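# Carry tube rack through self-closing door onto desk

## Task

Move the tube rack from the counter, through the door that swings shut by itself, and set it on the desk. It must finish standing upright, with each tube seated all the way down in a hole, and the door must be closed at the end. If the rack or any tube touches the floor, the task fails. Either robot or both may be used. Afterwards the grippers must let go and the robots must back away. A robot that topples or is left leaning fails the task.

## Robot and tools

Two identical Hello Robot Stretch 3 units, r1 and r2, share the room. Each has a two-wheeled base with a passive omni wheel at the back, a lift that rides up and down a mast, and a telescoping arm that reaches out to the robot's RIGHT side, not forward. The gripper goes forward or back only by driving the base, which cannot slide sideways. The base measures 0.33 m long by 0.34 m wide and spins about a point 0.05 m behind its front edge. With the arm pulled in and the wrist folded, a spin sweeps a circle of radius 0.28 m; an unfolded, level wrist reaches past that circle. Loose objects may occasionally get a small shove from outside.

Frames: the base frame sits on the floor midway between the drive wheels, x forward, y left, z up. hand_pose is reported in it, at the point where closed fingertips meet; with all wrist joints at zero, that frame's x points up, y points back along the arm to the mast, z points to the robot's rear. The odometry frame is the base frame as it was when the scene began. Each robot reports in its own frames, so only images, lidar_m, wrist_depth_mm and head_depth_mm reveal where the two robots are relative to each other.

execute_actions: arguments actions (a list holding one action, or empty to just read state and images) and cameras (list of names such as r1_head_camera, r1_nav_camera, r1_wrist_camera and the r2 equivalents, or all; omitted or null gives all, [] gives none). An action is an object keyed by r1 and/or r2. Under each robot:
- base: exactly one of translate_m (metres, -1 to 1, an offset from where the base last reported itself, positive forward) or rotate_rad (radians, -3.2 to 3.2, an on-the-spot turn, positive is counter-clockwise seen from above).
- joints: absolute targets by name: lift_m 0 to 1.1 (arm height); arm_m 0 to 0.52 (extension); wrist_yaw_rad -1.345 to 4.42 (0 along the arm, positive toward the front, 3.0 folded over the base); wrist_pitch_rad -1.57 to 0.451 (0 level, negative tips fingers down); wrist_roll_rad -2.911 to 2.911 (0 fingers side by side, level); gripper_m -0.089 to 0.179 (larger is wider; actual fingertip gap is smaller by about 0.007 m nearly closed and 0.025 m fully open, zero below 0.007); head_pan_rad -3.953 to 1.73 (0 ahead, positive left, -1.57 looks along the arm); head_tilt_rad -1.53 to 0.419 (negative looks down).
- contact_limits: {"arm_m": effort percent 1 to 100}; the arm motion stops with contact_stop when its effort reaches that value, and until the next action it also caps how hard the arm holds. Too low stops at once; values above the maximum are clipped.
All motions in one action start at once and may finish at different times; none lasts beyond 15 s. An unknown key or out-of-range number rejects the whole call with no motion. Anything left out may keep pushing toward an earlier target without the status showing it. If a result reports a stop, the remaining calls of that reply are skipped.

wait: seconds 0 to 10; commands nothing and returns the same state and images. zoom_image: camera plus region [x0, y0, x1, y1] in pixels of that camera's latest full image, origin top-left, at most 504 by 504. finished_scene: scene = the number of the current scene; it is final and reports success, so call it only once the goal holds and will keep holding.

Result lines: base_status and joint_status tell how each motion of the last accepted action ended. done for the base means the wheels turned the commanded amount, slipping included. off_target means it stopped short and may still push. After contact_stop, time_out or torque_fault the old target is dropped; the arm or lift goes slack after contact_stop until commanded again, so a heavy load can sink and closing fingers on a surface can raise the lift. Base, wrist and head have no contact stop. A wrist servo pushed hard for several seconds switches off for 10 s (torque_fault). on_its_own lists uncommanded joints; its held at value is the target, not the position, and an effort outside the rest range suggests pushing or carrying. motor_effort is percent of maximum, positive toward higher values, with the peak in brackets; readings have fixed offsets and noise. Positive wheel effort drives forward. base_odometry counts wheel turns; heading runs -3.142 to 3.142, positive left; turned_by_wheels and turned_by_imu give turning since the last result; base_tilt in degrees (forward, right positive) carries a fixed error up to about 4. lidar_m: 12 distances in metres from the base origin, 30-degree sectors starting straight ahead and going counter-clockwise (4th left, 7th behind, 10th right), in a plane 0.17 m up, range 0.15 to 12, "-" for nothing; it sees the other robot but not glass or itself, and the mast or a low lift can block sectors 5, 6, 9, 10. wrist_depth_mm (45 to 1000) and head_depth_mm (280 to 4000, image sideways) are 7x7 grids of median depth, row by row from the top left.

Speed: the base reaches 0.30 m/s and 1.9 rad/s only with lift_m under 0.30, arm_m under 0.03 and wrist_yaw_rad over 2.54; otherwise 0.10 m/s and 0.63 rad/s.

Gripper: close to below the object's width to hold; open at least 0.02 beyond the contact value to release. Neither the reading nor done proves a grasp. Over-squeezing triggers a stall guard that weakens the grip; send a new value to grip again.

Avoid: folding or unfolding the wrist unless lift_m is 0.32 to 0.95, pitch -0.4 and roll near 0 (once folded, the lift may go to 0.25); yaw below -0.4 without pitch at -0.5 or lower. Arm pushes against something rigid with the gripper higher than about 0.45 m, repeated pushes after a contact_stop, or driving while holding or hooking something fixed can tip the robot; snagging furniture, especially reversing, too. If base_tilt shows a lean, undo the last move in small steps, free the gripper, and lower lift_m to about 0.2. Robots pressing into each other fails the run; once bases touch, even millimetres more is too much. Equal drive commands can differ by up to 2.5 cm per metre, which strains a shared load. Dropping the rack, slamming the door and hard hits are all to be avoided.

Each tool is called after "Emit:" by a JSON object that holds its "api" and its "payload", one argument or row to a line.

## Session

Emit:
{"api": "execute_actions", "payload": {
  "actions": []
}}

Scene clock: 0.00 s.
r1.base_odometry: x=+0.000 y=+0.000 heading=+0.000 (m, m, rad; r1's odometry frame)
r1.turned_by_wheels: +0.000 (rad since the last result)
r1.turned_by_imu: +0.000 (rad since the last result)
r1.base_tilt: forward=+0.6 right=+1.6 (deg)
r1.lidar_m: 0.88 0.89 1.14 1.34 1.35 1.71 2.51 1.12 0.75 0.70 0.70 0.89
r1.head_depth_mm: 846 853 856 860 867 871 877 / 841 844 852 854 864 866 872 / 834 838 844 850 852 857 865 / 825 832 838 845 846 851 859 / 821 825 831 834 839 843 849 / 816 819 824 829 832 837 844 / 811 812 817 821 825 830 834
r1.base_status: not commanded
r1.joint_positions: lift_m=+0.511 arm_m=+0.000 wrist_yaw_rad=+3.092 wrist_pitch_rad=-0.387 wrist_roll_rad=-0.020 gripper_m=+0.037 head_pan_rad=+0.003 head_tilt_rad=-0.005
r1.joint_status: not commanded
r1.motor_effort: left_wheel=+0 right_wheel=+0 lift_m=+31 arm_m=-1 wrist_yaw_rad=+0 wrist_pitch_rad=+7 wrist_roll_rad=+0 gripper_m=+1 head_pan_rad=+0 head_tilt_rad=+1 (%)
r1.hand_pose: x=-0.0099 y=+0.0827 z=+0.5305 quat_wxyz=(+0.152, +0.690, +0.121, +0.697) (m; r1's base frame)
r1.wrist_depth_mm: - - - - - - 868 / - - - - - - 890 / - - - - - - 905 / - - - - - - 908 / - 973 923 928 984 901 876 / 807 804 812 774 808 774 751 / 688 683 656 664 652 649 642
r2.base_odometry: x=+0.000 y=+0.000 heading=+0.000 (m, m, rad; r2's odometry frame)
r2.turned_by_wheels: +0.000 (rad since the last result)
r2.turned_by_imu: +0.000 (rad since the last result)
r2.base_tilt: forward=+1.3 right=+0.8 (deg)
r2.lidar_m: 0.73 0.73 0.92 1.76 1.78 2.05 1.87 1.91 1.48 1.38 1.20 0.79
r2.head_depth_mm: 708 709 711 713 712 713 712 / 701 700 704 703 703 703 704 / 694 692 690 693 693 694 694 / 682 684 684 682 685 684 684 / 675 674 677 674 676 676 677 / 668 665 667 666 667 668 667 / 659 660 659 659 660 661 660
r2.base_status: not commanded
r2.joint_positions: lift_m=+0.312 arm_m=-0.002 wrist_yaw_rad=+2.833 wrist_pitch_rad=-0.575 wrist_roll_rad=+0.001 gripper_m=+0.037 head_pan_rad=-0.008 head_tilt_rad=-0.019
r2.joint_status: not commanded
r2.motor_effort: left_wheel=+0 right_wheel=-1 lift_m=+23 arm_m=-1 wrist_yaw_rad=+0 wrist_pitch_rad=+4 wrist_roll_rad=+0 gripper_m=+0 head_pan_rad=+0 head_tilt_rad=+1 (%)
r2.hand_pose: x=+0.0402 y=+0.0498 z=+0.2915 quat_wxyz=(+0.303, +0.701, +0.094, +0.639) (m; r2's base frame)
r2.wrist_depth_mm: - - - - 946 702 561 / - - - - 946 736 585 / - 826 815 788 770 734 604 / 658 679 648 642 637 620 598 / 559 - 562 543 548 531 521 / 483 491 - 466 459 459 450 / - - - 420 406 406 401
pictures: r1_head_camera (sideways: a quarter turn clockwise sets it upright), r1_nav_camera (sideways: a quarter turn counterclockwise sets it upright), r1_wrist_camera, r2_head_camera (sideways: a quarter turn clockwise sets it upright), r2_nav_camera (sideways: a quarter turn counterclockwise sets it upright), r2_wrist_camera
Images, in order (width x height): r1_head_camera 896x504, r1_nav_camera 672x504, r1_wrist_camera 644x364, r2_head_camera 896x504, r2_nav_camera 672x504, r2_wrist_camera 644x364.

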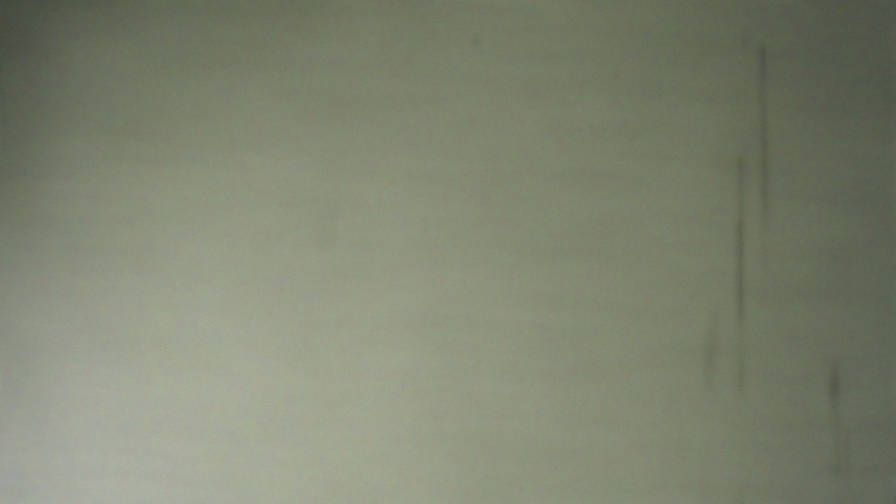

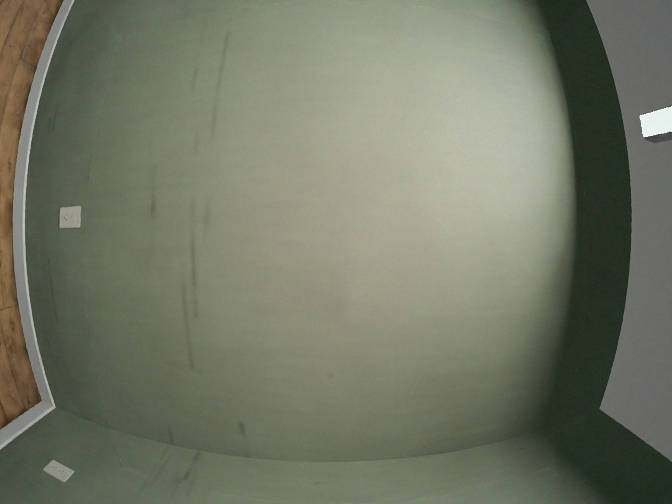

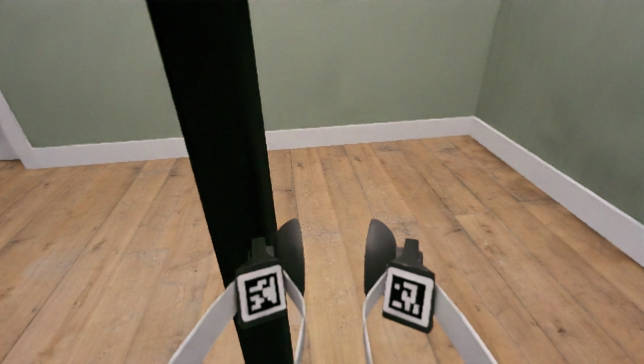

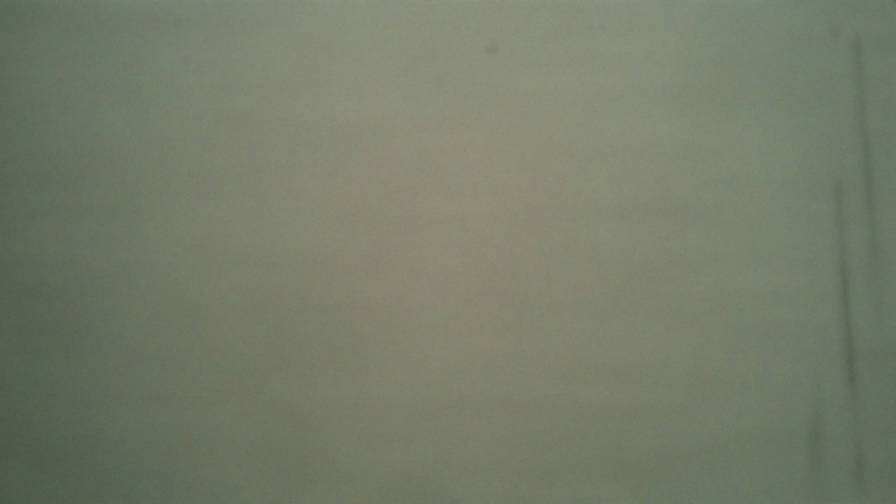

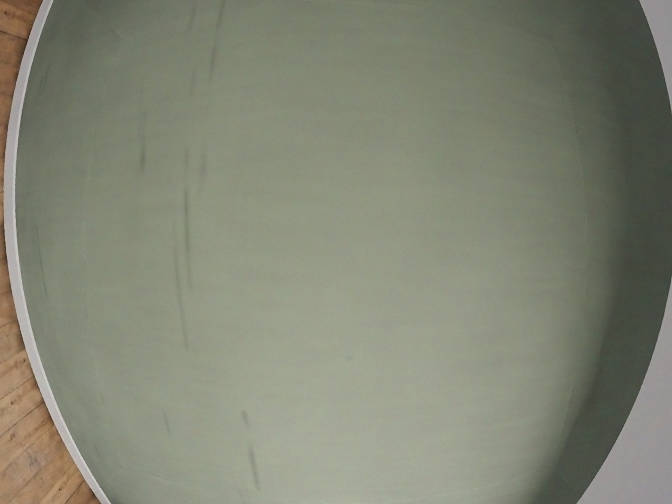

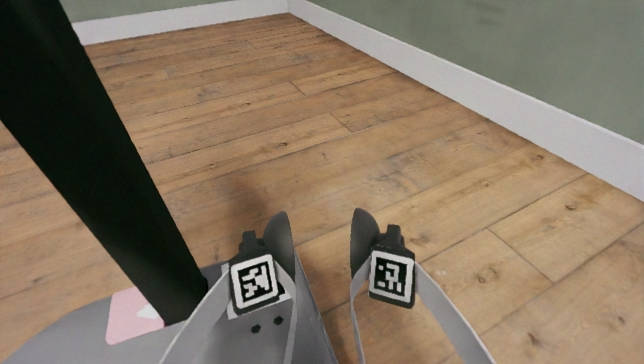

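Emit:
{"api": "execute_actions", "payload": {
  "actions": [
    {"r1":{"joints":{"head_pan_rad":-3.1,"head_tilt_rad":-0.4}},"r2":{"joints":{"head_pan_rad":-3.1,"head_tilt_rad":-0.4}}}
  ],
  "cameras": ["r1_nav_camera","r2_nav_camera"]
}}

Scene clock: 5.43 s.
r1.base_odometry: x=+0.000 y=+0.000 heading=+0.000 (m, m, rad; r1's odometry frame)
r1.turned_by_wheels: +0.000 (rad since the last result)
r1.turned_by_imu: +0.000 (rad since the last result)
r1.base_tilt: forward=+0.6 right=+1.6 (deg)
r1.lidar_m: 0.88 0.89 1.13 1.33 1.36 1.71 2.51 1.12 0.75 0.70 0.70 0.90
r1.head_depth_mm: 2486 2695 2936 3132 2259 1686 1354 / 2493 2706 2949 3125 2234 1696 1348 / 2481 2699 2931 3096 2254 1688 1350 / 2473 2659 1993 3110 2243 1644 1345 / 2466 2691 1723 2832 2245 1642 1351 / 2480 2662 1709 1356 1536 1604 1345 / 2097 2084 1700 2088 2045 1630 1334
r1.base_status: not commanded
r1.joint_positions: lift_m=+0.511 arm_m=+0.000 wrist_yaw_rad=+3.092 wrist_pitch_rad=-0.387 wrist_roll_rad=-0.020 gripper_m=+0.037 head_pan_rad=-3.093 head_tilt_rad=-0.395
r1.joint_status: all done
r1.motor_effort: left_wheel=+0(0) right_wheel=+0(0) lift_m=+31(31) arm_m=-1(2) wrist_yaw_rad=+2(0) wrist_pitch_rad=+7(7) wrist_roll_rad=+0(0) gripper_m=+0(0) head_pan_rad=-3(32) head_tilt_rad=-1(20) (%)
r1.hand_pose: x=-0.0099 y=+0.0827 z=+0.5305 quat_wxyz=(+0.152, +0.690, +0.121, +0.697) (m; r1's base frame)
r1.wrist_depth_mm: - - - - - - 868 / - - - - - - 906 / - - - - - - 891 / - - - - - - 901 / - 961 951 939 976 931 879 / 816 788 793 778 793 770 743 / 691 669 658 659 635 656 649
r2.base_odometry: x=+0.000 y=+0.000 heading=+0.000 (m, m, rad; r2's odometry frame)
r2.turned_by_wheels: +0.000 (rad since the last result)
r2.turned_by_imu: -0.001 (rad since the last result)
r2.base_tilt: forward=+1.2 right=+0.7 (deg)
r2.lidar_m: 0.73 0.74 0.92 1.76 1.78 2.05 1.88 1.92 1.48 1.38 1.20 0.79
r2.head_depth_mm: 1626 1735 1863 2007 2149 1712 1385 / 1619 1720 1859 1994 2123 1724 1390 / 1618 1710 1842 1984 2129 1730 1391 / 1598 1699 1830 1990 2088 1742 1398 / 1580 1683 1828 1960 2083 1739 1388 / 1571 1691 1804 1941 2083 1736 1388 / 1581 1676 1794 1932 2070 1747 1400
r2.base_status: not commanded
r2.joint_positions: lift_m=+0.312 arm_m=-0.002 wrist_yaw_rad=+2.833 wrist_pitch_rad=-0.575 wrist_roll_rad=+0.001 gripper_m=+0.037 head_pan_rad=-3.093 head_tilt_rad=-0.395
r2.joint_status: all done
r2.motor_effort: left_wheel=-1(1) right_wheel=-1(0) lift_m=+24(23) arm_m=-1(1) wrist_yaw_rad=+1(1) wrist_pitch_rad=+4(4) wrist_roll_rad=+0(0) gripper_m=+1(0) head_pan_rad=-3(34) head_tilt_rad=-2(21) (%)
r2.hand_pose: x=+0.0402 y=+0.0498 z=+0.2915 quat_wxyz=(+0.303, +0.701, +0.094, +0.639) (m; r2's base frame)
r2.wrist_depth_mm: - - - - 938 703 558 / - - - - 941 745 585 / - 822 802 786 779 734 604 / 657 684 646 635 630 625 591 / 559 - 562 546 553 530 521 / 487 491 - 465 463 457 455 / - - - 420 408 407 402
pictures: r1_nav_camera (sideways: a quarter turn counterclockwise sets it upright), r2_nav_camera (sideways: a quarter turn counterclockwise sets it upright)
Images, in order (width x height): r1_nav_camera 672x504, r2_nav_camera 672x504.

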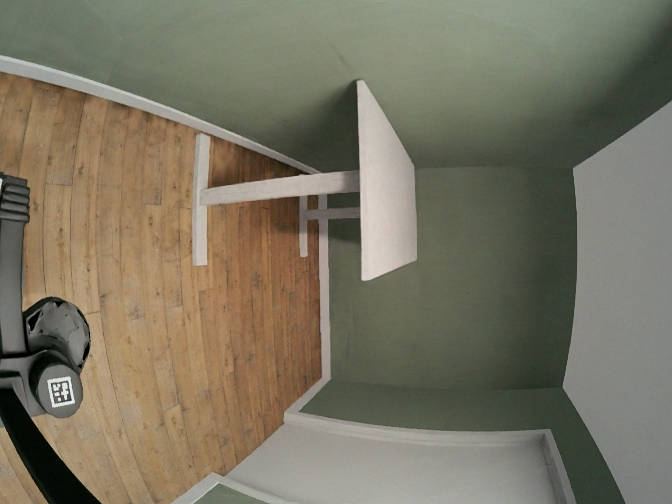

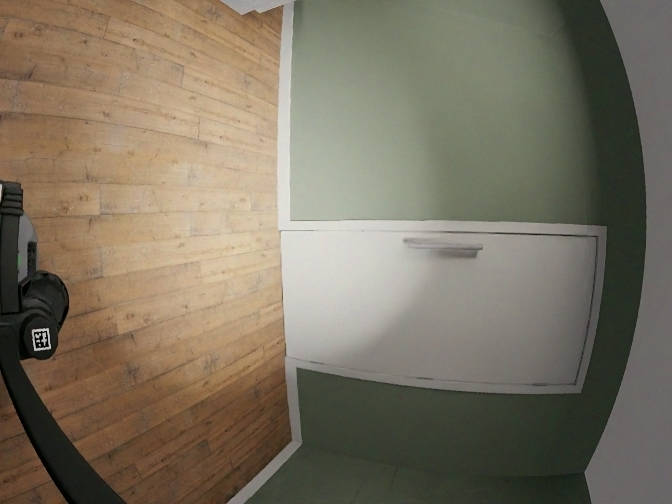

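Emit:
{"api": "execute_actions", "payload": {
  "actions": [
    {"r1":{"joints":{"head_pan_rad":1.7,"head_tilt_rad":-0.3}},"r2":{"joints":{"head_pan_rad":-2.2,"head_tilt_rad":-0.4}}}
  ],
  "cameras": ["r1_nav_camera","r2_nav_camera","r2_head_camera"]
}}

Scene clock: 22.23 s.
r1.base_odometry: x=+0.000 y=+0.000 heading=+0.000 (m, m, rad; r1's odometry frame)
r1.turned_by_wheels: +0.000 (rad since the last result)
r1.turned_by_imu: +0.000 (rad since the last result)
r1.base_tilt: forward=+0.6 right=+1.6 (deg)
r1.lidar_m: 0.88 0.90 1.13 1.33 1.35 1.71 2.51 1.11 0.75 0.70 0.71 0.90
r1.head_depth_mm: 1111 1182 1260 1347 1446 1562 1451 / 1119 1186 1265 1355 1459 1590 1455 / 1124 1199 1271 1371 1472 1596 1438 / 1134 1207 1280 1379 1482 1606 1443 / 1140 1209 1292 1386 1494 1619 1434 / 1145 1218 1300 1398 1500 1635 1442 / - - - - - - -
r1.base_status: not commanded
r1.joint_positions: lift_m=+0.511 arm_m=+0.000 wrist_yaw_rad=+3.092 wrist_pitch_rad=-0.387 wrist_roll_rad=-0.020 gripper_m=+0.037 head_pan_rad=+1.693 head_tilt_rad=-0.310
r1.joint_status: all done
r1.motor_effort: left_wheel=+0(0) right_wheel=+0(0) lift_m=+31(32) arm_m=-1(1) wrist_yaw_rad=+0(0) wrist_pitch_rad=+7(7) wrist_roll_rad=+0(0) gripper_m=+0(1) head_pan_rad=+2(32) head_tilt_rad=+3(10) (%)
r1.hand_pose: x=-0.0099 y=+0.0827 z=+0.5305 quat_wxyz=(+0.152, +0.690, +0.121, +0.697) (m; r1's base frame)
r1.wrist_depth_mm: - - - - - - 881 / - - - - - - 889 / - - - - - - 884 / - - - - - - 901 / - 975 952 936 939 911 865 / 810 800 773 779 794 756 756 / 683 676 660 663 644 658 662
r2.base_odometry: x=+0.000 y=+0.000 heading=+0.000 (m, m, rad; r2's odometry frame)
r2.turned_by_wheels: +0.000 (rad since the last result)
r2.turned_by_imu: -0.001 (rad since the last result)
r2.base_tilt: forward=+1.2 right=+0.8 (deg)
r2.lidar_m: 0.73 0.74 0.92 1.77 1.78 2.05 1.88 1.91 1.48 1.38 1.20 0.79
r2.head_depth_mm: 1790 1891 1976 2115 2182 1723 1385 / 1943 2060 2180 2330 2287 1727 1382 / 2124 2244 2405 2576 2280 1712 1389 / 2250 2409 2497 1902 2062 1723 1387 / 2090 2222 2126 1727 1854 1726 1389 / 1951 2055 2071 1575 1680 1744 1389 / 1810 1891 1942 1445 1538 1627 1404
r2.base_status: not commanded
r2.joint_positions: lift_m=+0.312 arm_m=-0.002 wrist_yaw_rad=+2.833 wrist_pitch_rad=-0.575 wrist_roll_rad=+0.001 gripper_m=+0.037 head_pan_rad=-2.207 head_tilt_rad=-0.395
r2.joint_status: all done
r2.motor_effort: left_wheel=+0(1) right_wheel=+0(0) lift_m=+23(23) arm_m=+0(0) wrist_yaw_rad=+0(1) wrist_pitch_rad=+4(4) wrist_roll_rad=+0(0) gripper_m=+0(0) head_pan_rad=+3(34) head_tilt_rad=-2(4) (%)
r2.hand_pose: x=+0.0402 y=+0.0498 z=+0.2915 quat_wxyz=(+0.303, +0.701, +0.094, +0.639) (m; r2's base frame)
r2.wrist_depth_mm: - - - - 946 702 557 / - - - - 947 738 585 / - 817 806 795 765 734 607 / 668 684 651 643 630 622 596 / 560 - 564 542 547 530 522 / 481 490 - 471 459 456 453 / - - - 419 405 405 401
pictures: r1_nav_camera (sideways: a quarter turn counterclockwise sets it upright), r2_head_camera (sideways: a quarter turn clockwise sets it upright), r2_nav_camera (sideways: a quarter turn counterclockwise sets it upright)
Images, in order (width x height): r1_nav_camera 672x504, r2_head_camera 896x504, r2_nav_camera 672x504.

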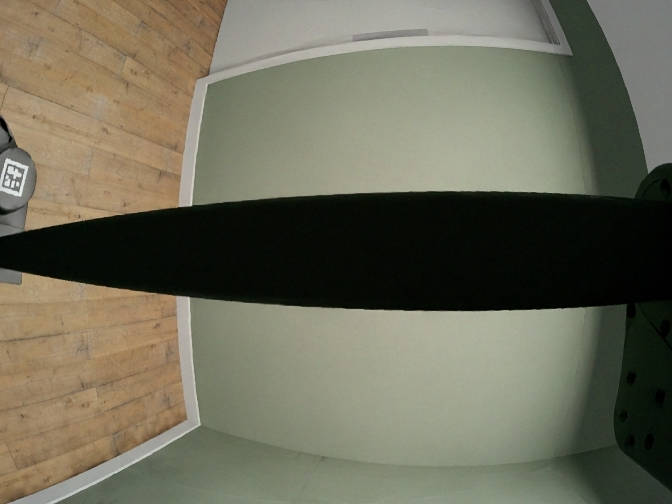

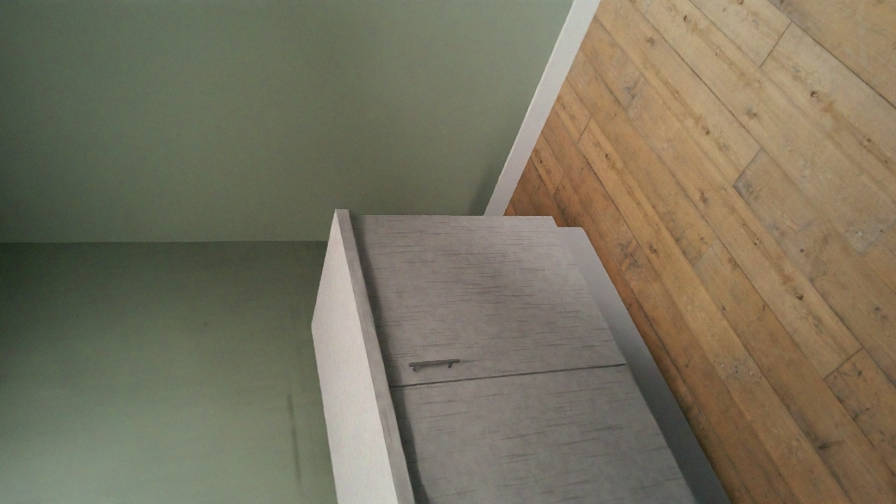

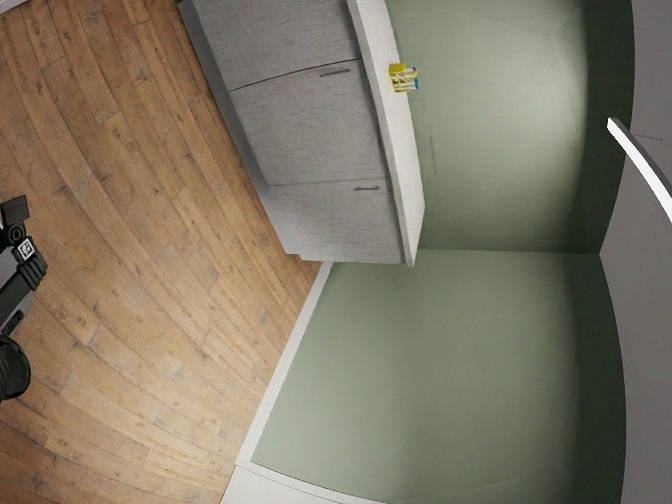

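Emit:
{"api": "execute_actions", "payload": {
  "actions": [
    {"r1":{"joints":{"lift_m":0.28}},"r2":{"joints":{"lift_m":0.28},"base":{"rotate_rad":-1.57}}}
  ],
  "cameras": []
}}

Emit:
{"api": "execute_actions", "payload": {
  "actions": [
    {"r1":{"base":{"translate_m":-1.0}},"r2":{"base":{"translate_m":0.9}}}
  ],
  "cameras": []
}}

Emit:
{"api": "execute_actions", "payload": {
  "actions": [
    {"r1":{"base":{"translate_m":-0.2},"joints":{"head_pan_rad":1.2}},"r2":{"base":{"rotate_rad":1.57},"joints":{"head_pan_rad":-1.57,"head_tilt_rad":-0.5,"lift_m":0.95}}}
  ],
  "cameras": ["r1_nav_camera","r2_head_camera"]
}}

Scene clock: 32.33 s.
r1.base_odometry: x=+0.000 y=+0.000 heading=+0.000 (m, m, rad; r1's odometry frame)
r1.turned_by_wheels: +0.000 (rad since the last result)
r1.turned_by_imu: +0.001 (rad since the last result)
r1.base_tilt: forward=+0.6 right=+1.6 (deg)
r1.lidar_m: 0.88 0.89 1.13 1.34 1.35 1.71 2.50 1.12 0.75 0.70 0.70 0.89
r1.head_depth_mm: 1108 1180 1258 1341 1446 1576 1454 / 1119 1192 1265 1352 1454 1586 1444 / 1126 1199 1275 1369 1476 1598 1442 / 1133 1202 1283 1381 1491 1605 1436 / 1137 1211 1289 1386 1492 1621 1427 / 1151 1212 1304 1396 1493 1627 1433 / - - - - - - -
r1.base_status: not commanded
r1.joint_positions: lift_m=+0.280 arm_m=+0.000 wrist_yaw_rad=+3.092 wrist_pitch_rad=-0.388 wrist_roll_rad=-0.020 gripper_m=+0.037 head_pan_rad=+1.693 head_tilt_rad=-0.310
r1.joint_status: all done
r1.motor_effort: left_wheel=+0(1) right_wheel=+0(1) lift_m=+21(29) arm_m=-1(1) wrist_yaw_rad=+0(0) wrist_pitch_rad=+7(7) wrist_roll_rad=+0(0) gripper_m=+0(0) head_pan_rad=+3(3) head_tilt_rad=+4(2) (%)
r1.hand_pose: x=-0.0099 y=+0.0827 z=+0.2999 quat_wxyz=(+0.153, +0.690, +0.121, +0.697) (m; r1's base frame)
r1.wrist_depth_mm: - - - - - - 889 / - - - - - - 905 / - - - - - - 845 / 776 775 - 758 746 754 745 / 641 625 619 607 635 591 583 / 521 517 527 513 - 494 483 / 446 - - - 412 427 426
r2.base_odometry: x=+0.000 y=+0.000 heading=-1.570 (m, m, rad; r2's odometry frame)
r2.turned_by_wheels: -1.570 (rad since the last result)
r2.turned_by_imu: -1.569 (rad since the last result)
r2.base_tilt: forward=+1.2 right=+0.8 (deg)
r2.lidar_m: 1.38 1.20 0.79 0.73 0.74 0.92 1.76 1.78 2.06 1.88 1.91 1.49
r2.head_depth_mm: 1665 1754 1864 1967 2045 1707 1379 / 1809 1923 2010 2165 2204 1732 1384 / 1992 2109 2226 2408 2293 1734 1379 / 2135 2275 2457 2627 2286 1721 1381 / 2002 2109 2234 2404 2305 1736 1395 / 1844 1970 2054 2170 2208 1738 1390 / 1712 1817 1899 2003 2116 1742 1397
r2.base_status: done
r2.joint_positions: lift_m=+0.281 arm_m=-0.002 wrist_yaw_rad=+2.833 wrist_pitch_rad=-0.576 wrist_roll_rad=+0.001 gripper_m=+0.037 head_pan_rad=-2.207 head_tilt_rad=-0.396
r2.joint_status: all done
r2.motor_effort: left_wheel=+2(16) right_wheel=-3(10) lift_m=+12(24) arm_m=-1(1) wrist_yaw_rad=+1(1) wrist_pitch_rad=+5(5) wrist_roll_rad=+0(0) gripper_m=+0(0) head_pan_rad=+3(3) head_tilt_rad=-2(3) (%)
r2.hand_pose: x=+0.0402 y=+0.0497 z=+0.2596 quat_wxyz=(+0.303, +0.701, +0.094, +0.639) (m; r2's base frame)
r2.wrist_depth_mm: - 615 703 804 924 - - / - 674 763 850 925 917 889 / - 721 742 741 722 701 690 / 608 629 600 598 588 578 571 / 520 - 524 503 507 493 486 / 461 - - 434 426 426 420 / - - - 391 378 378 371
pictures: none
No camera images: the call's "cameras" was empty. Leave "cameras" out to get every camera's image.

Scene clock: 38.83 s.
r1.base_odometry: x=-1.000 y=+0.000 heading=-0.001 (m, m, rad; r1's odometry frame)
r1.turned_by_wheels: -0.001 (rad since the last result)
r1.turned_by_imu: +0.030 (rad since the last result)
r1.base_tilt: forward=+0.6 right=+1.5 (deg)
r1.lidar_m: 1.85 1.88 1.29 1.21 1.32 1.64 1.93 1.27 0.47 0.82 0.83 1.08
r1.head_depth_mm: 1000 1061 1127 1201 1291 1398 1449 / 1008 1069 1142 1213 1308 1409 1460 / 1020 1083 1155 1231 1330 1440 1445 / 1026 1090 1159 1241 1337 1442 1441 / 1101 1173 1256 1346 1449 1566 1442 / 1119 1192 1268 1364 1459 1591 1431 / - - - - - - -
r1.base_status: translate_m off_target (by the wheels' count: -0.9998 of -1.0000)
r1.joint_positions: lift_m=+0.280 arm_m=+0.000 wrist_yaw_rad=+3.092 wrist_pitch_rad=-0.390 wrist_roll_rad=-0.020 gripper_m=+0.037 head_pan_rad=+1.696 head_tilt_rad=-0.303
r1.joint_status: not commanded
r1.on_its_own: left_wheel is at rest, and its effort (-36) is outside its rest range (-18 to +18)
r1.motor_effort: left_wheel=-36(66) right_wheel=-10(54) lift_m=+31(31) arm_m=+0(1) wrist_yaw_rad=+0(2) wrist_pitch_rad=+8(9) wrist_roll_rad=+0(0) gripper_m=+0(1) head_pan_rad=+2(3) head_tilt_rad=+1(3) (%)
r1.hand_pose: x=-0.0099 y=+0.0825 z=+0.2991 quat_wxyz=(+0.153, +0.690, +0.121, +0.697) (m; r1's base frame)
r1.wrist_depth_mm: - - - - - - - / - - - - - - - / - - - - - - - / 799 765 - 765 754 767 713 / 629 598 610 614 619 588 593 / 523 512 517 522 - 497 489 / 441 - - - 412 427 423
r2.base_odometry: x=+0.001 y=-0.900 heading=-1.570 (m, m, rad; r2's odometry frame)
r2.turned_by_wheels: +0.000 (rad since the last result)
r2.turned_by_imu: -0.006 (rad since the last result)
r2.base_tilt: forward=+1.3 right=+0.7 (deg)
r2.lidar_m: 0.48 0.49 0.62 0.85 0.86 1.07 2.20 2.69 1.93 1.77 0.78 0.52
r2.head_depth_mm: 2484 2614 2796 2894 2269 1735 1386 / 2485 2706 2904 3096 2288 1727 1384 / 2258 2426 2633 2828 2303 1729 1388 / 2029 2193 2337 2525 2293 1728 1393 / 1901 1992 2120 2260 2279 1726 1388 / 1732 1811 1911 2049 2117 1739 1389 / 1604 1685 1796 1870 2023 1732 1397
r2.base_status: done
r2.joint_positions: lift_m=+0.281 arm_m=-0.002 wrist_yaw_rad=+2.833 wrist_pitch_rad=-0.576 wrist_roll_rad=+0.001 gripper_m=+0.037 head_pan_rad=-2.207 head_tilt_rad=-0.396
r2.joint_status: not commanded
r2.motor_effort: left_wheel=+3(14) right_wheel=-3(8) lift_m=+12(13) arm_m=-1(1) wrist_yaw_rad=+1(1) wrist_pitch_rad=+5(5) wrist_roll_rad=+0(0) gripper_m=+0(1) head_pan_rad=+3(2) head_tilt_rad=-1(2) (%)
r2.hand_pose: x=+0.0401 y=+0.0496 z=+0.2594 quat_wxyz=(+0.303, +0.701, +0.094, +0.639) (m; r2's base frame)
r2.wrist_depth_mm: - 723 805 910 635 462 372 / - 781 860 939 770 497 388 / - 764 738 727 714 586 409 / 611 632 608 599 586 560 473 / 518 - 523 500 507 490 471 / 460 - - 432 426 426 419 / - - - 390 377 374 370
pictures: none
No camera images: the call's "cameras" was empty. Leave "cameras" out to get every camera's image.

Scene clock: 45.77 s.
r1.base_odometry: x=-1.199 y=+0.000 heading=-0.002 (m, m, rad; r1's odometry frame)
r1.turned_by_wheels: -0.001 (rad since the last result)
r1.turned_by_imu: +0.316 (rad since the last result)
r1.base_tilt: forward=+0.6 right=+1.6 (deg)
r1.lidar_m: 1.88 1.34 1.14 1.13 1.39 1.90 1.56 0.54 0.52 0.89 1.02 1.71
r1.head_depth_mm: 984 1048 1113 1195 1298 1409 1450 / 976 1036 1106 1187 1274 1383 1450 / 967 1026 1095 1171 1258 1377 1443 / 962 1022 1085 1157 1254 1353 1421 / 949 1011 1079 1154 1230 1330 1398 / 939 1012 1085 1179 1281 1402 1437 / 1004 1067 1137 1211 1301 1402 1444
r1.base_status: translate_m off_target (by the wheels' count: -0.1996 of -0.2000)
r1.joint_positions: lift_m=+0.280 arm_m=+0.000 wrist_yaw_rad=+3.092 wrist_pitch_rad=-0.390 wrist_roll_rad=-0.020 gripper_m=+0.037 head_pan_rad=+1.207 head_tilt_rad=-0.303
r1.joint_status: all done
r1.on_its_own: left_wheel is at rest, and its effort (-50) is outside its rest range (-18 to +18); right_wheel is at rest, and its effort (-27) is outside its rest range (-18 to +18)
r1.motor_effort: left_wheel=-50(54) right_wheel=-27(32) lift_m=+31(31) arm_m=-1(1) wrist_yaw_rad=+0(1) wrist_pitch_rad=+8(8) wrist_roll_rad=+0(0) gripper_m=+0(1) head_pan_rad=-3(25) head_tilt_rad=+0(1) (%)
r1.hand_pose: x=-0.0099 y=+0.0825 z=+0.2991 quat_wxyz=(+0.153, +0.690, +0.121, +0.697) (m; r1's base frame)
r1.wrist_depth_mm: - - - - - 964 873 / - - - - - - 943 / - - - - - - - / 798 803 - 776 739 732 733 / 625 629 625 594 604 590 589 / 515 516 519 512 - 504 491 / 443 - - - 418 426 421
r2.base_odometry: x=+0.001 y=-0.900 heading=+0.000 (m, m, rad; r2's odometry frame)
r2.turned_by_wheels: +1.570 (rad since the last result)
r2.turned_by_imu: +1.573 (rad since the last result)
r2.base_tilt: forward=+1.3 right=+0.7 (deg)
r2.lidar_m: 0.85 0.85 1.07 2.25 2.69 1.92 1.77 0.77 0.52 0.48 0.49 0.62
r2.head_depth_mm: 938 1017 1101 791 603 - - / 926 1005 1088 754 606 629 - / 916 992 1081 793 606 618 - / 907 980 1075 843 609 605 - / 893 967 1064 845 610 600 - / 885 960 1045 850 613 600 675 / 876 945 1031 852 614 590 675
r2.base_status: done
r2.joint_positions: lift_m=+0.949 arm_m=-0.002 wrist_yaw_rad=+2.833 wrist_pitch_rad=-0.577 wrist_roll_rad=+0.001 gripper_m=+0.037 head_pan_rad=-1.577 head_tilt_rad=-0.494
r2.joint_status: all done
r2.motor_effort: left_wheel=-3(11) right_wheel=+2(11) lift_m=+31(32) arm_m=-1(0) wrist_yaw_rad=+0(1) wrist_pitch_rad=+5(5) wrist_roll_rad=+0(0) gripper_m=+1(0) head_pan_rad=+2(30) head_tilt_rad=-1(9) (%)
r2.hand_pose: x=+0.0401 y=+0.0495 z=+0.9282 quat_wxyz=(+0.303, +0.701, +0.094, +0.639) (m; r2's base frame)
r2.wrist_depth_mm: - - - - - 813 663 / - - - - - 860 683 / - - - - - 915 709 / - - - - - 985 751 / - - - - - - 788 / - - - - - - 826 / - - - - - - 873
pictures: r1_nav_camera (sideways: a quarter turn counterclockwise sets it upright), r2_head_camera (sideways: a quarter turn clockwise sets it upright)
Images, in order (width x height): r1_nav_camera 672x504, r2_head_camera 896x504.

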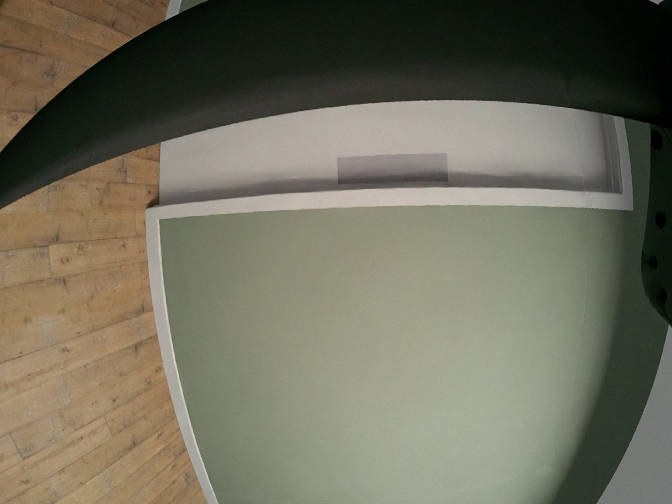

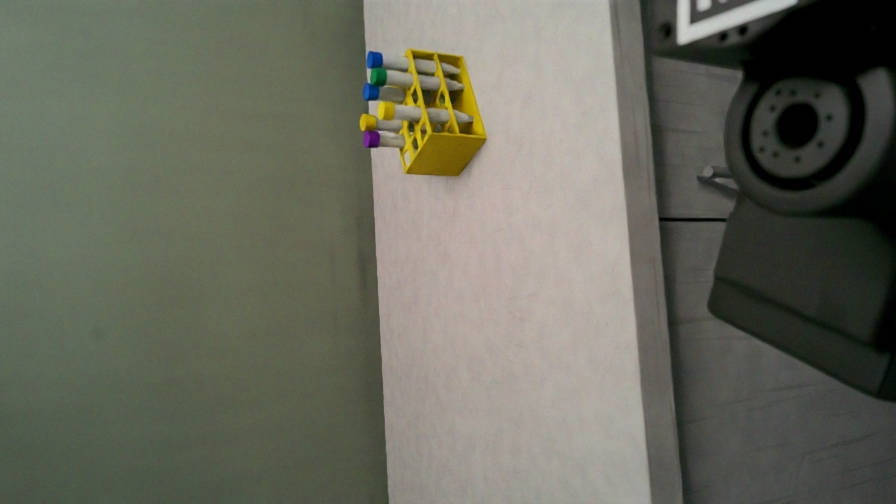

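Emit:
{"api": "execute_actions", "payload": {
  "actions": [
    {"r1":{"base":{"translate_m":0.35}},"r2":{"base":{"translate_m":-0.17},"joints":{"wrist_pitch_rad":-0.4,"wrist_yaw_rad":0,"lift_m":0.95}}}
  ],
  "cameras": []
}}

Emit:
{"api": "execute_actions", "payload": {
  "actions": [
    {"r2":{"joints":{"lift_m":1.1,"arm_m":0.15,"gripper_m":0.17}}}
  ],
  "cameras": ["r2_wrist_camera","r2_head_camera"]
}}

Scene clock: 55.97 s.
r1.base_odometry: x=-0.849 y=+0.000 heading=-0.002 (m, m, rad; r1's odometry frame)
r1.turned_by_wheels: +0.000 (rad since the last result)
r1.turned_by_imu: +0.003 (rad since the last result)
r1.base_tilt: forward=+0.6 right=+1.6 (deg)
r1.lidar_m: 1.54 1.24 1.06 1.06 1.30 2.04 1.91 0.80 0.98 0.97 1.12 1.54
r1.head_depth_mm: 912 968 1036 1109 1192 1300 1383 / 900 959 1022 1098 1187 1280 1365 / 894 951 1014 1086 1170 1267 1358 / 884 939 1005 1074 1159 1253 1348 / 877 932 993 1066 1142 1239 1332 / 871 923 978 1050 1130 1221 1315 / 862 917 975 1042 1114 1206 1307
r1.base_status: done
r1.joint_positions: lift_m=+0.280 arm_m=+0.000 wrist_yaw_rad=+3.092 wrist_pitch_rad=-0.390 wrist_roll_rad=-0.020 gripper_m=+0.037 head_pan_rad=+1.207 head_tilt_rad=-0.303
r1.joint_status: not commanded
r1.motor_effort: left_wheel=+0(45) right_wheel=+0(24) lift_m=+31(30) arm_m=-2(2) wrist_yaw_rad=+0(0) wrist_pitch_rad=+8(8) wrist_roll_rad=+0(0) gripper_m=+0(0) head_pan_rad=-2(3) head_tilt_rad=+1(1) (%)
r1.hand_pose: x=-0.0099 y=+0.0825 z=+0.2991 quat_wxyz=(+0.153, +0.690, +0.121, +0.697) (m; r1's base frame)
r1.wrist_depth_mm: - - - - 911 871 824 / - - - - - 918 879 / - - - - - - 917 / 786 780 - 759 741 733 750 / 634 613 618 619 625 592 587 / 517 521 523 510 - 501 494 / 438 - - - 420 432 425
r2.base_odometry: x=-0.169 y=-0.900 heading=+0.000 (m, m, rad; r2's odometry frame)
r2.turned_by_wheels: +0.000 (rad since the last result)
r2.turned_by_imu: +0.000 (rad since the last result)
r2.base_tilt: forward=+1.3 right=+0.7 (deg)
r2.lidar_m: 1.02 1.03 1.29 2.64 2.62 1.74 1.60 0.80 0.54 0.50 0.51 0.64
r2.head_depth_mm: 956 1040 1124 833 627 - - / 948 1028 1110 836 604 658 - / 935 1019 1095 795 619 - - / 924 1003 1079 759 610 655 740 / 914 991 1079 800 610 628 731 / 904 982 1070 850 610 628 717 / 892 967 1052 853 614 617 706
r2.base_status: done
r2.joint_positions: lift_m=+0.949 arm_m=-0.002 wrist_yaw_rad=+0.003 wrist_pitch_rad=-0.420 wrist_roll_rad=+0.001 gripper_m=+0.037 head_pan_rad=-1.577 head_tilt_rad=-0.494
r2.joint_status: all done
r2.motor_effort: left_wheel=-3(10) right_wheel=+3(4) lift_m=+31(28) arm_m=-1(1) wrist_yaw_rad=-3(6) wrist_pitch_rad=+7(6) wrist_roll_rad=+0(0) gripper_m=+0(1) head_pan_rad=+3(3) head_tilt_rad=-2(2) (%)
r2.hand_pose: x=-0.0209 y=-0.3667 z=+0.9616 quat_wxyz=(+0.692, +0.149, -0.691, -0.147) (m; r2's base frame)
r2.wrist_depth_mm: 694 730 750 760 817 856 888 / 720 727 628 496 643 613 589 / 473 456 447 432 419 410 398 / 342 334 327 319 316 323 334 / 278 286 291 341 359 386 411 / 329 343 354 390 422 443 472 / 368 386 415 445 485 521 572
pictures: none
No camera images: the call's "cameras" was empty. Leave "cameras" out to get every camera's image.

Scene clock: 58.33 s.
r1.base_odometry: x=-0.849 y=+0.000 heading=-0.002 (m, m, rad; r1's odometry frame)
r1.turned_by_wheels: +0.000 (rad since the last result)
r1.turned_by_imu: +0.000 (rad since the last result)
r1.base_tilt: forward=+0.6 right=+1.5 (deg)
r1.lidar_m: 1.54 1.24 1.06 1.06 1.29 2.04 1.91 0.80 0.97 0.97 1.11 1.54
r1.head_depth_mm: 907 966 1036 1105 1191 1298 1383 / 901 957 1024 1101 1182 1280 1366 / 893 953 1012 1084 1169 1267 1361 / 888 944 1003 1070 1158 1252 1342 / 879 930 999 1062 1142 1233 1334 / 869 924 989 1055 1132 1225 1309 / 861 917 971 1041 1116 1208 1312
r1.base_status: not commanded
r1.joint_positions: lift_m=+0.280 arm_m=+0.000 wrist_yaw_rad=+3.092 wrist_pitch_rad=-0.390 wrist_roll_rad=-0.020 gripper_m=+0.037 head_pan_rad=+1.207 head_tilt_rad=-0.303
r1.joint_status: not commanded
r1.motor_effort: left_wheel=-1(0) right_wheel=+0(0) lift_m=+31(31) arm_m=-1(0) wrist_yaw_rad=+0(0) wrist_pitch_rad=+7(7) wrist_roll_rad=+0(1) gripper_m=+1(1) head_pan_rad=-3(2) head_tilt_rad=-1(1) (%)
r1.hand_pose: x=-0.0099 y=+0.0825 z=+0.2991 quat_wxyz=(+0.153, +0.690, +0.121, +0.697) (m; r1's base frame)
r1.wrist_depth_mm: - - - - 933 893 843 / - - - - - 921 865 / - - - - - - 940 / 802 777 - 734 766 743 737 / 639 613 613 616 611 597 576 / 517 512 518 521 - 496 489 / 449 - - - 421 427 429
r2.base_odometry: x=-0.169 y=-0.900 heading=+0.000 (m, m, rad; r2's odometry frame)
r2.turned_by_wheels: +0.000 (rad since the last result)
r2.turned_by_imu: +0.000 (rad since the last result)
r2.base_tilt: forward=+1.2 right=+0.7 (deg)
r2.lidar_m: 1.02 1.03 1.29 2.64 2.63 1.73 1.60 0.80 0.54 0.50 0.51 0.64
r2.head_depth_mm: - - - 833 626 678 786 / 924 - - 813 604 667 773 / 925 - - 754 608 657 758 / 921 996 1088 759 610 647 743 / 915 989 1074 795 608 627 729 / 905 982 1065 848 612 628 716 / 895 969 1055 854 613 616 706
r2.base_status: not commanded
r2.joint_positions: lift_m=+1.099 arm_m=+0.150 wrist_yaw_rad=+0.002 wrist_pitch_rad=-0.419 wrist_roll_rad=+0.001 gripper_m=+0.170 head_pan_rad=-1.577 head_tilt_rad=-0.494
r2.joint_status: all done
r2.motor_effort: left_wheel=-3(3) right_wheel=+3(3) lift_m=+29(29) arm_m=+5(6) wrist_yaw_rad=-1(3) wrist_pitch_rad=+6(7) wrist_roll_rad=+0(0) gripper_m=+2(82) head_pan_rad=+3(3) head_tilt_rad=-3(3) (%)
r2.hand_pose: x=-0.0212 y=-0.5188 z=+1.1117 quat_wxyz=(+0.692, +0.148, -0.692, -0.147) (m; r2's base frame)
r2.wrist_depth_mm: 580 606 630 651 681 719 750 / 617 654 683 710 745 782 827 / 677 703 731 764 781 750 735 / 628 618 577 441 586 573 553 / 497 505 461 447 465 478 451 / 408 399 396 390 386 369 376 / 349 340 338 332 331 325 322
pictures: r2_head_camera (sideways: a quarter turn clockwise sets it upright), r2_wrist_camera
Images, in order (width x height): r2_head_camera 896x504, r2_wrist_camera 644x364.

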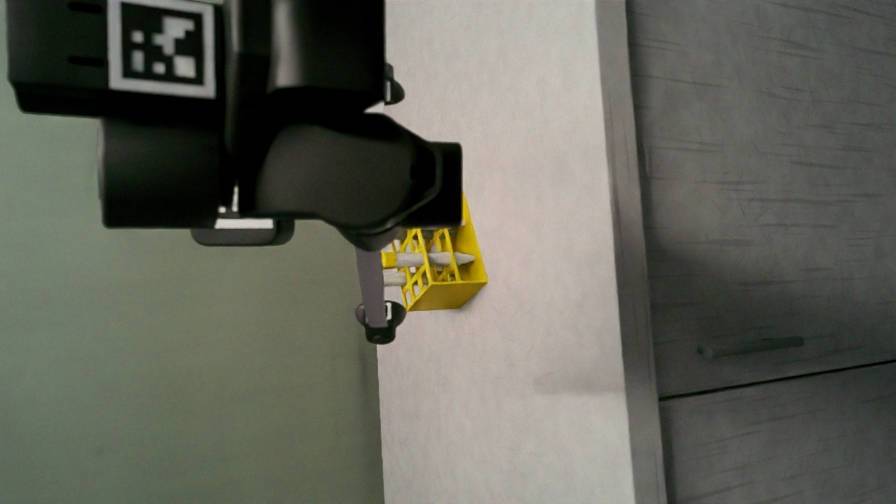

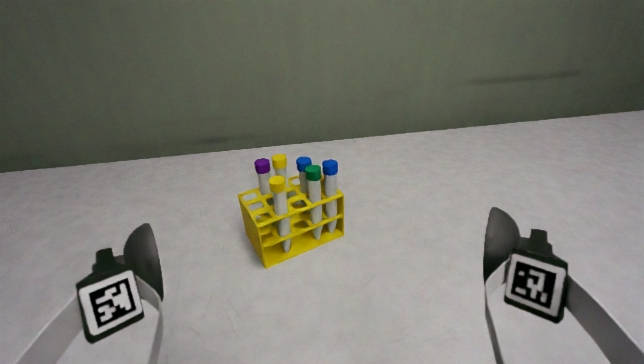

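Emit:
{"api": "execute_actions", "payload": {
  "actions": [
    {"r2":{"base":{"translate_m":-0.08},"joints":{"lift_m":0.9,"arm_m":0.1,"wrist_yaw_rad":0.4,"wrist_pitch_rad":-0.1,"gripper_m":0.179}}}
  ],
  "cameras": ["r2_wrist_camera"]
}}

Scene clock: 66.17 s.
r1.base_odometry: x=-0.849 y=+0.000 heading=-0.002 (m, m, rad; r1's odometry frame)
r1.turned_by_wheels: +0.000 (rad since the last result)
r1.turned_by_imu: +0.000 (rad since the last result)
r1.base_tilt: forward=+0.5 right=+1.6 (deg)
r1.lidar_m: 1.54 1.24 1.05 1.06 1.29 2.04 1.91 0.80 0.98 0.97 1.11 1.54
r1.head_depth_mm: 910 968 1032 1106 1196 1305 1385 / 900 960 1020 1092 1190 1284 1370 / 893 949 1010 1088 1165 1262 1358 / 886 941 1005 1074 1155 1255 1348 / 876 933 994 1063 1143 1234 1328 / 870 921 984 1053 1128 1220 1319 / 867 914 972 1041 1118 1204 1311
r1.base_status: not commanded
r1.joint_positions: lift_m=+0.280 arm_m=+0.000 wrist_yaw_rad=+3.092 wrist_pitch_rad=-0.390 wrist_roll_rad=-0.020 gripper_m=+0.037 head_pan_rad=+1.207 head_tilt_rad=-0.303
r1.joint_status: not commanded
r1.motor_effort: left_wheel=+0(1) right_wheel=+0(0) lift_m=+31(31) arm_m=-2(1) wrist_yaw_rad=+1(0) wrist_pitch_rad=+8(8) wrist_roll_rad=+0(0) gripper_m=+0(1) head_pan_rad=-2(3) head_tilt_rad=+1(2) (%)
r1.hand_pose: x=-0.0099 y=+0.0825 z=+0.2991 quat_wxyz=(+0.153, +0.690, +0.121, +0.697) (m; r1's base frame)
r1.wrist_depth_mm: - - - - 930 887 835 / - - - - - 955 886 / - - - - - - 929 / 783 778 - 776 768 744 704 / 624 627 616 606 638 586 577 / 519 517 520 515 - 493 503 / 443 - - - 418 428 423
r2.base_odometry: x=-0.249 y=-0.900 heading=+0.000 (m, m, rad; r2's odometry frame)
r2.turned_by_wheels: +0.000 (rad since the last result)
r2.turned_by_imu: +0.000 (rad since the last result)
r2.base_tilt: forward=+1.2 right=+0.8 (deg)
r2.lidar_m: 1.10 1.11 1.39 2.63 2.50 1.64 1.52 0.82 0.55 0.51 0.51 0.66
r2.head_depth_mm: 962 1052 1134 834 655 - 835 / 952 1033 1123 837 656 - 822 / 940 1022 1108 841 630 - 814 / 929 1011 1093 795 - - 763 / 920 998 1080 759 623 659 744 / 912 985 1078 850 637 637 731 / 902 973 1065 852 614 627 717
r2.base_status: done
r2.joint_positions: lift_m=+0.901 arm_m=+0.100 wrist_yaw_rad=+0.397 wrist_pitch_rad=-0.122 wrist_roll_rad=+0.001 gripper_m=+0.179 head_pan_rad=-1.577 head_tilt_rad=-0.494
r2.joint_status: all done
r2.motor_effort: left_wheel=-3(10) right_wheel=+2(4) lift_m=+13(30) arm_m=-6(4) wrist_yaw_rad=+3(6) wrist_pitch_rad=+7(7) wrist_roll_rad=+0(0) gripper_m=+1(50) head_pan_rad=+3(3) head_tilt_rad=-2(3) (%)
r2.hand_pose: x=+0.0758 y=-0.4772 z=+0.9842 quat_wxyz=(+0.700, +0.182, -0.683, +0.097) (m; r2's base frame)
r2.wrist_depth_mm: 922 846 783 732 681 641 610 / 956 886 814 757 714 664 633 / - 924 863 809 717 694 654 / 670 634 602 512 439 522 503 / 395 408 373 358 350 362 331 / 297 271 269 262 256 245 256 / - 231 216 206 202 200 196
pictures: r2_wrist_camera
Images, in order (width x height): r2_wrist_camera 644x364.

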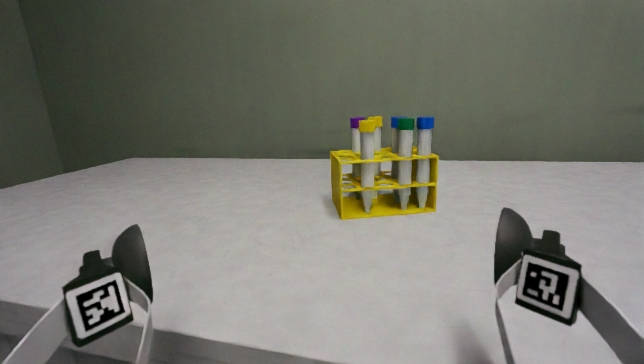

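Emit:
{"api": "execute_actions", "payload": {
  "actions": [
    {"r2":{"joints":{"lift_m":0.87,"arm_m":0.3}}}
  ],
  "cameras": ["r2_wrist_camera"]
}}

Scene clock: 73.73 s.
r1.base_odometry: x=-0.849 y=+0.000 heading=-0.002 (m, m, rad; r1's odometry frame)
r1.turned_by_wheels: +0.000 (rad since the last result)
r1.turned_by_imu: +0.000 (rad since the last result)
r1.base_tilt: forward=+0.6 right=+1.5 (deg)
r1.lidar_m: 1.54 1.24 1.06 1.05 1.29 2.04 1.91 0.80 0.98 0.97 1.11 1.54
r1.head_depth_mm: 907 964 1033 1109 1200 1307 1383 / 903 957 1024 1102 1185 1280 1368 / 894 952 1010 1085 1166 1267 1360 / 885 940 1005 1071 1154 1255 1350 / 878 931 994 1062 1142 1241 1328 / 870 924 985 1054 1136 1223 1318 / 863 918 971 1042 1119 1209 1306
r1.base_status: not commanded
r1.joint_positions: lift_m=+0.280 arm_m=+0.000 wrist_yaw_rad=+3.092 wrist_pitch_rad=-0.390 wrist_roll_rad=-0.020 gripper_m=+0.037 head_pan_rad=+1.207 head_tilt_rad=-0.303
r1.joint_status: not commanded
r1.motor_effort: left_wheel=+0(0) right_wheel=+0(0) lift_m=+31(31) arm_m=+0(2) wrist_yaw_rad=+0(0) wrist_pitch_rad=+7(8) wrist_roll_rad=+0(0) gripper_m=+1(1) head_pan_rad=-2(3) head_tilt_rad=+1(0) (%)
r1.hand_pose: x=-0.0099 y=+0.0825 z=+0.2991 quat_wxyz=(+0.153, +0.690, +0.121, +0.697) (m; r1's base frame)
r1.wrist_depth_mm: - - - - 944 893 844 / - - - - - 944 866 / - - - - - - 933 / 798 778 - 743 774 725 732 / 630 611 621 600 621 600 586 / 529 521 512 502 - 491 489 / 449 - - - 415 425 426
r2.base_odometry: x=-0.249 y=-0.900 heading=+0.000 (m, m, rad; r2's odometry frame)
r2.turned_by_wheels: +0.000 (rad since the last result)
r2.turned_by_imu: -0.001 (rad since the last result)
r2.base_tilt: forward=+1.2 right=+0.8 (deg)
r2.lidar_m: 1.10 1.11 1.39 2.63 2.49 1.65 1.52 0.82 0.55 0.51 0.52 0.66
r2.head_depth_mm: 966 1048 1135 878 - 714 815 / 955 1031 1123 935 590 682 784 / 940 1024 1110 943 588 670 774 / 933 1011 1090 891 586 660 760 / 919 999 1082 760 609 649 745 / 913 990 1077 846 613 634 730 / 900 972 1068 851 615 627 717
r2.base_status: not commanded
r2.joint_positions: lift_m=+0.871 arm_m=+0.300 wrist_yaw_rad=+0.398 wrist_pitch_rad=-0.121 wrist_roll_rad=+0.001 gripper_m=+0.179 head_pan_rad=-1.577 head_tilt_rad=-0.494
r2.joint_status: all done
r2.motor_effort: left_wheel=-3(3) right_wheel=+2(2) lift_m=+12(11) arm_m=+5(3) wrist_yaw_rad=+2(3) wrist_pitch_rad=+7(7) wrist_roll_rad=+0(0) gripper_m=+0(1) head_pan_rad=+3(3) head_tilt_rad=-3(3) (%)
r2.hand_pose: x=+0.0761 y=-0.6763 z=+0.9544 quat_wxyz=(+0.700, +0.182, -0.683, +0.097) (m; r2's base frame)
r2.wrist_depth_mm: 687 637 591 549 517 485 456 / 726 661 617 570 535 508 478 / 770 706 645 227 541 524 492 / 540 508 425 234 216 419 402 / 319 329 278 224 228 291 265 / 232 218 215 209 206 197 206 / - 165 168 165 163 160 157
pictures: r2_wrist_camera
Images, in order (width x height): r2_wrist_camera 644x364.

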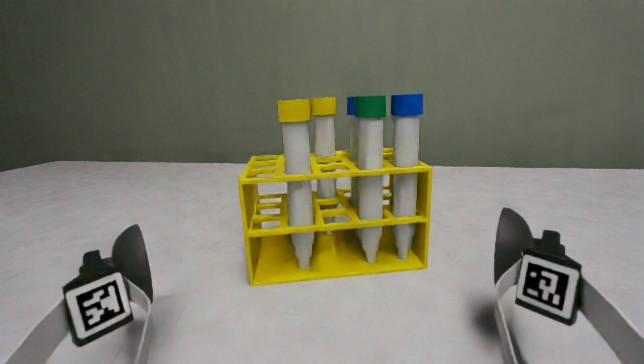

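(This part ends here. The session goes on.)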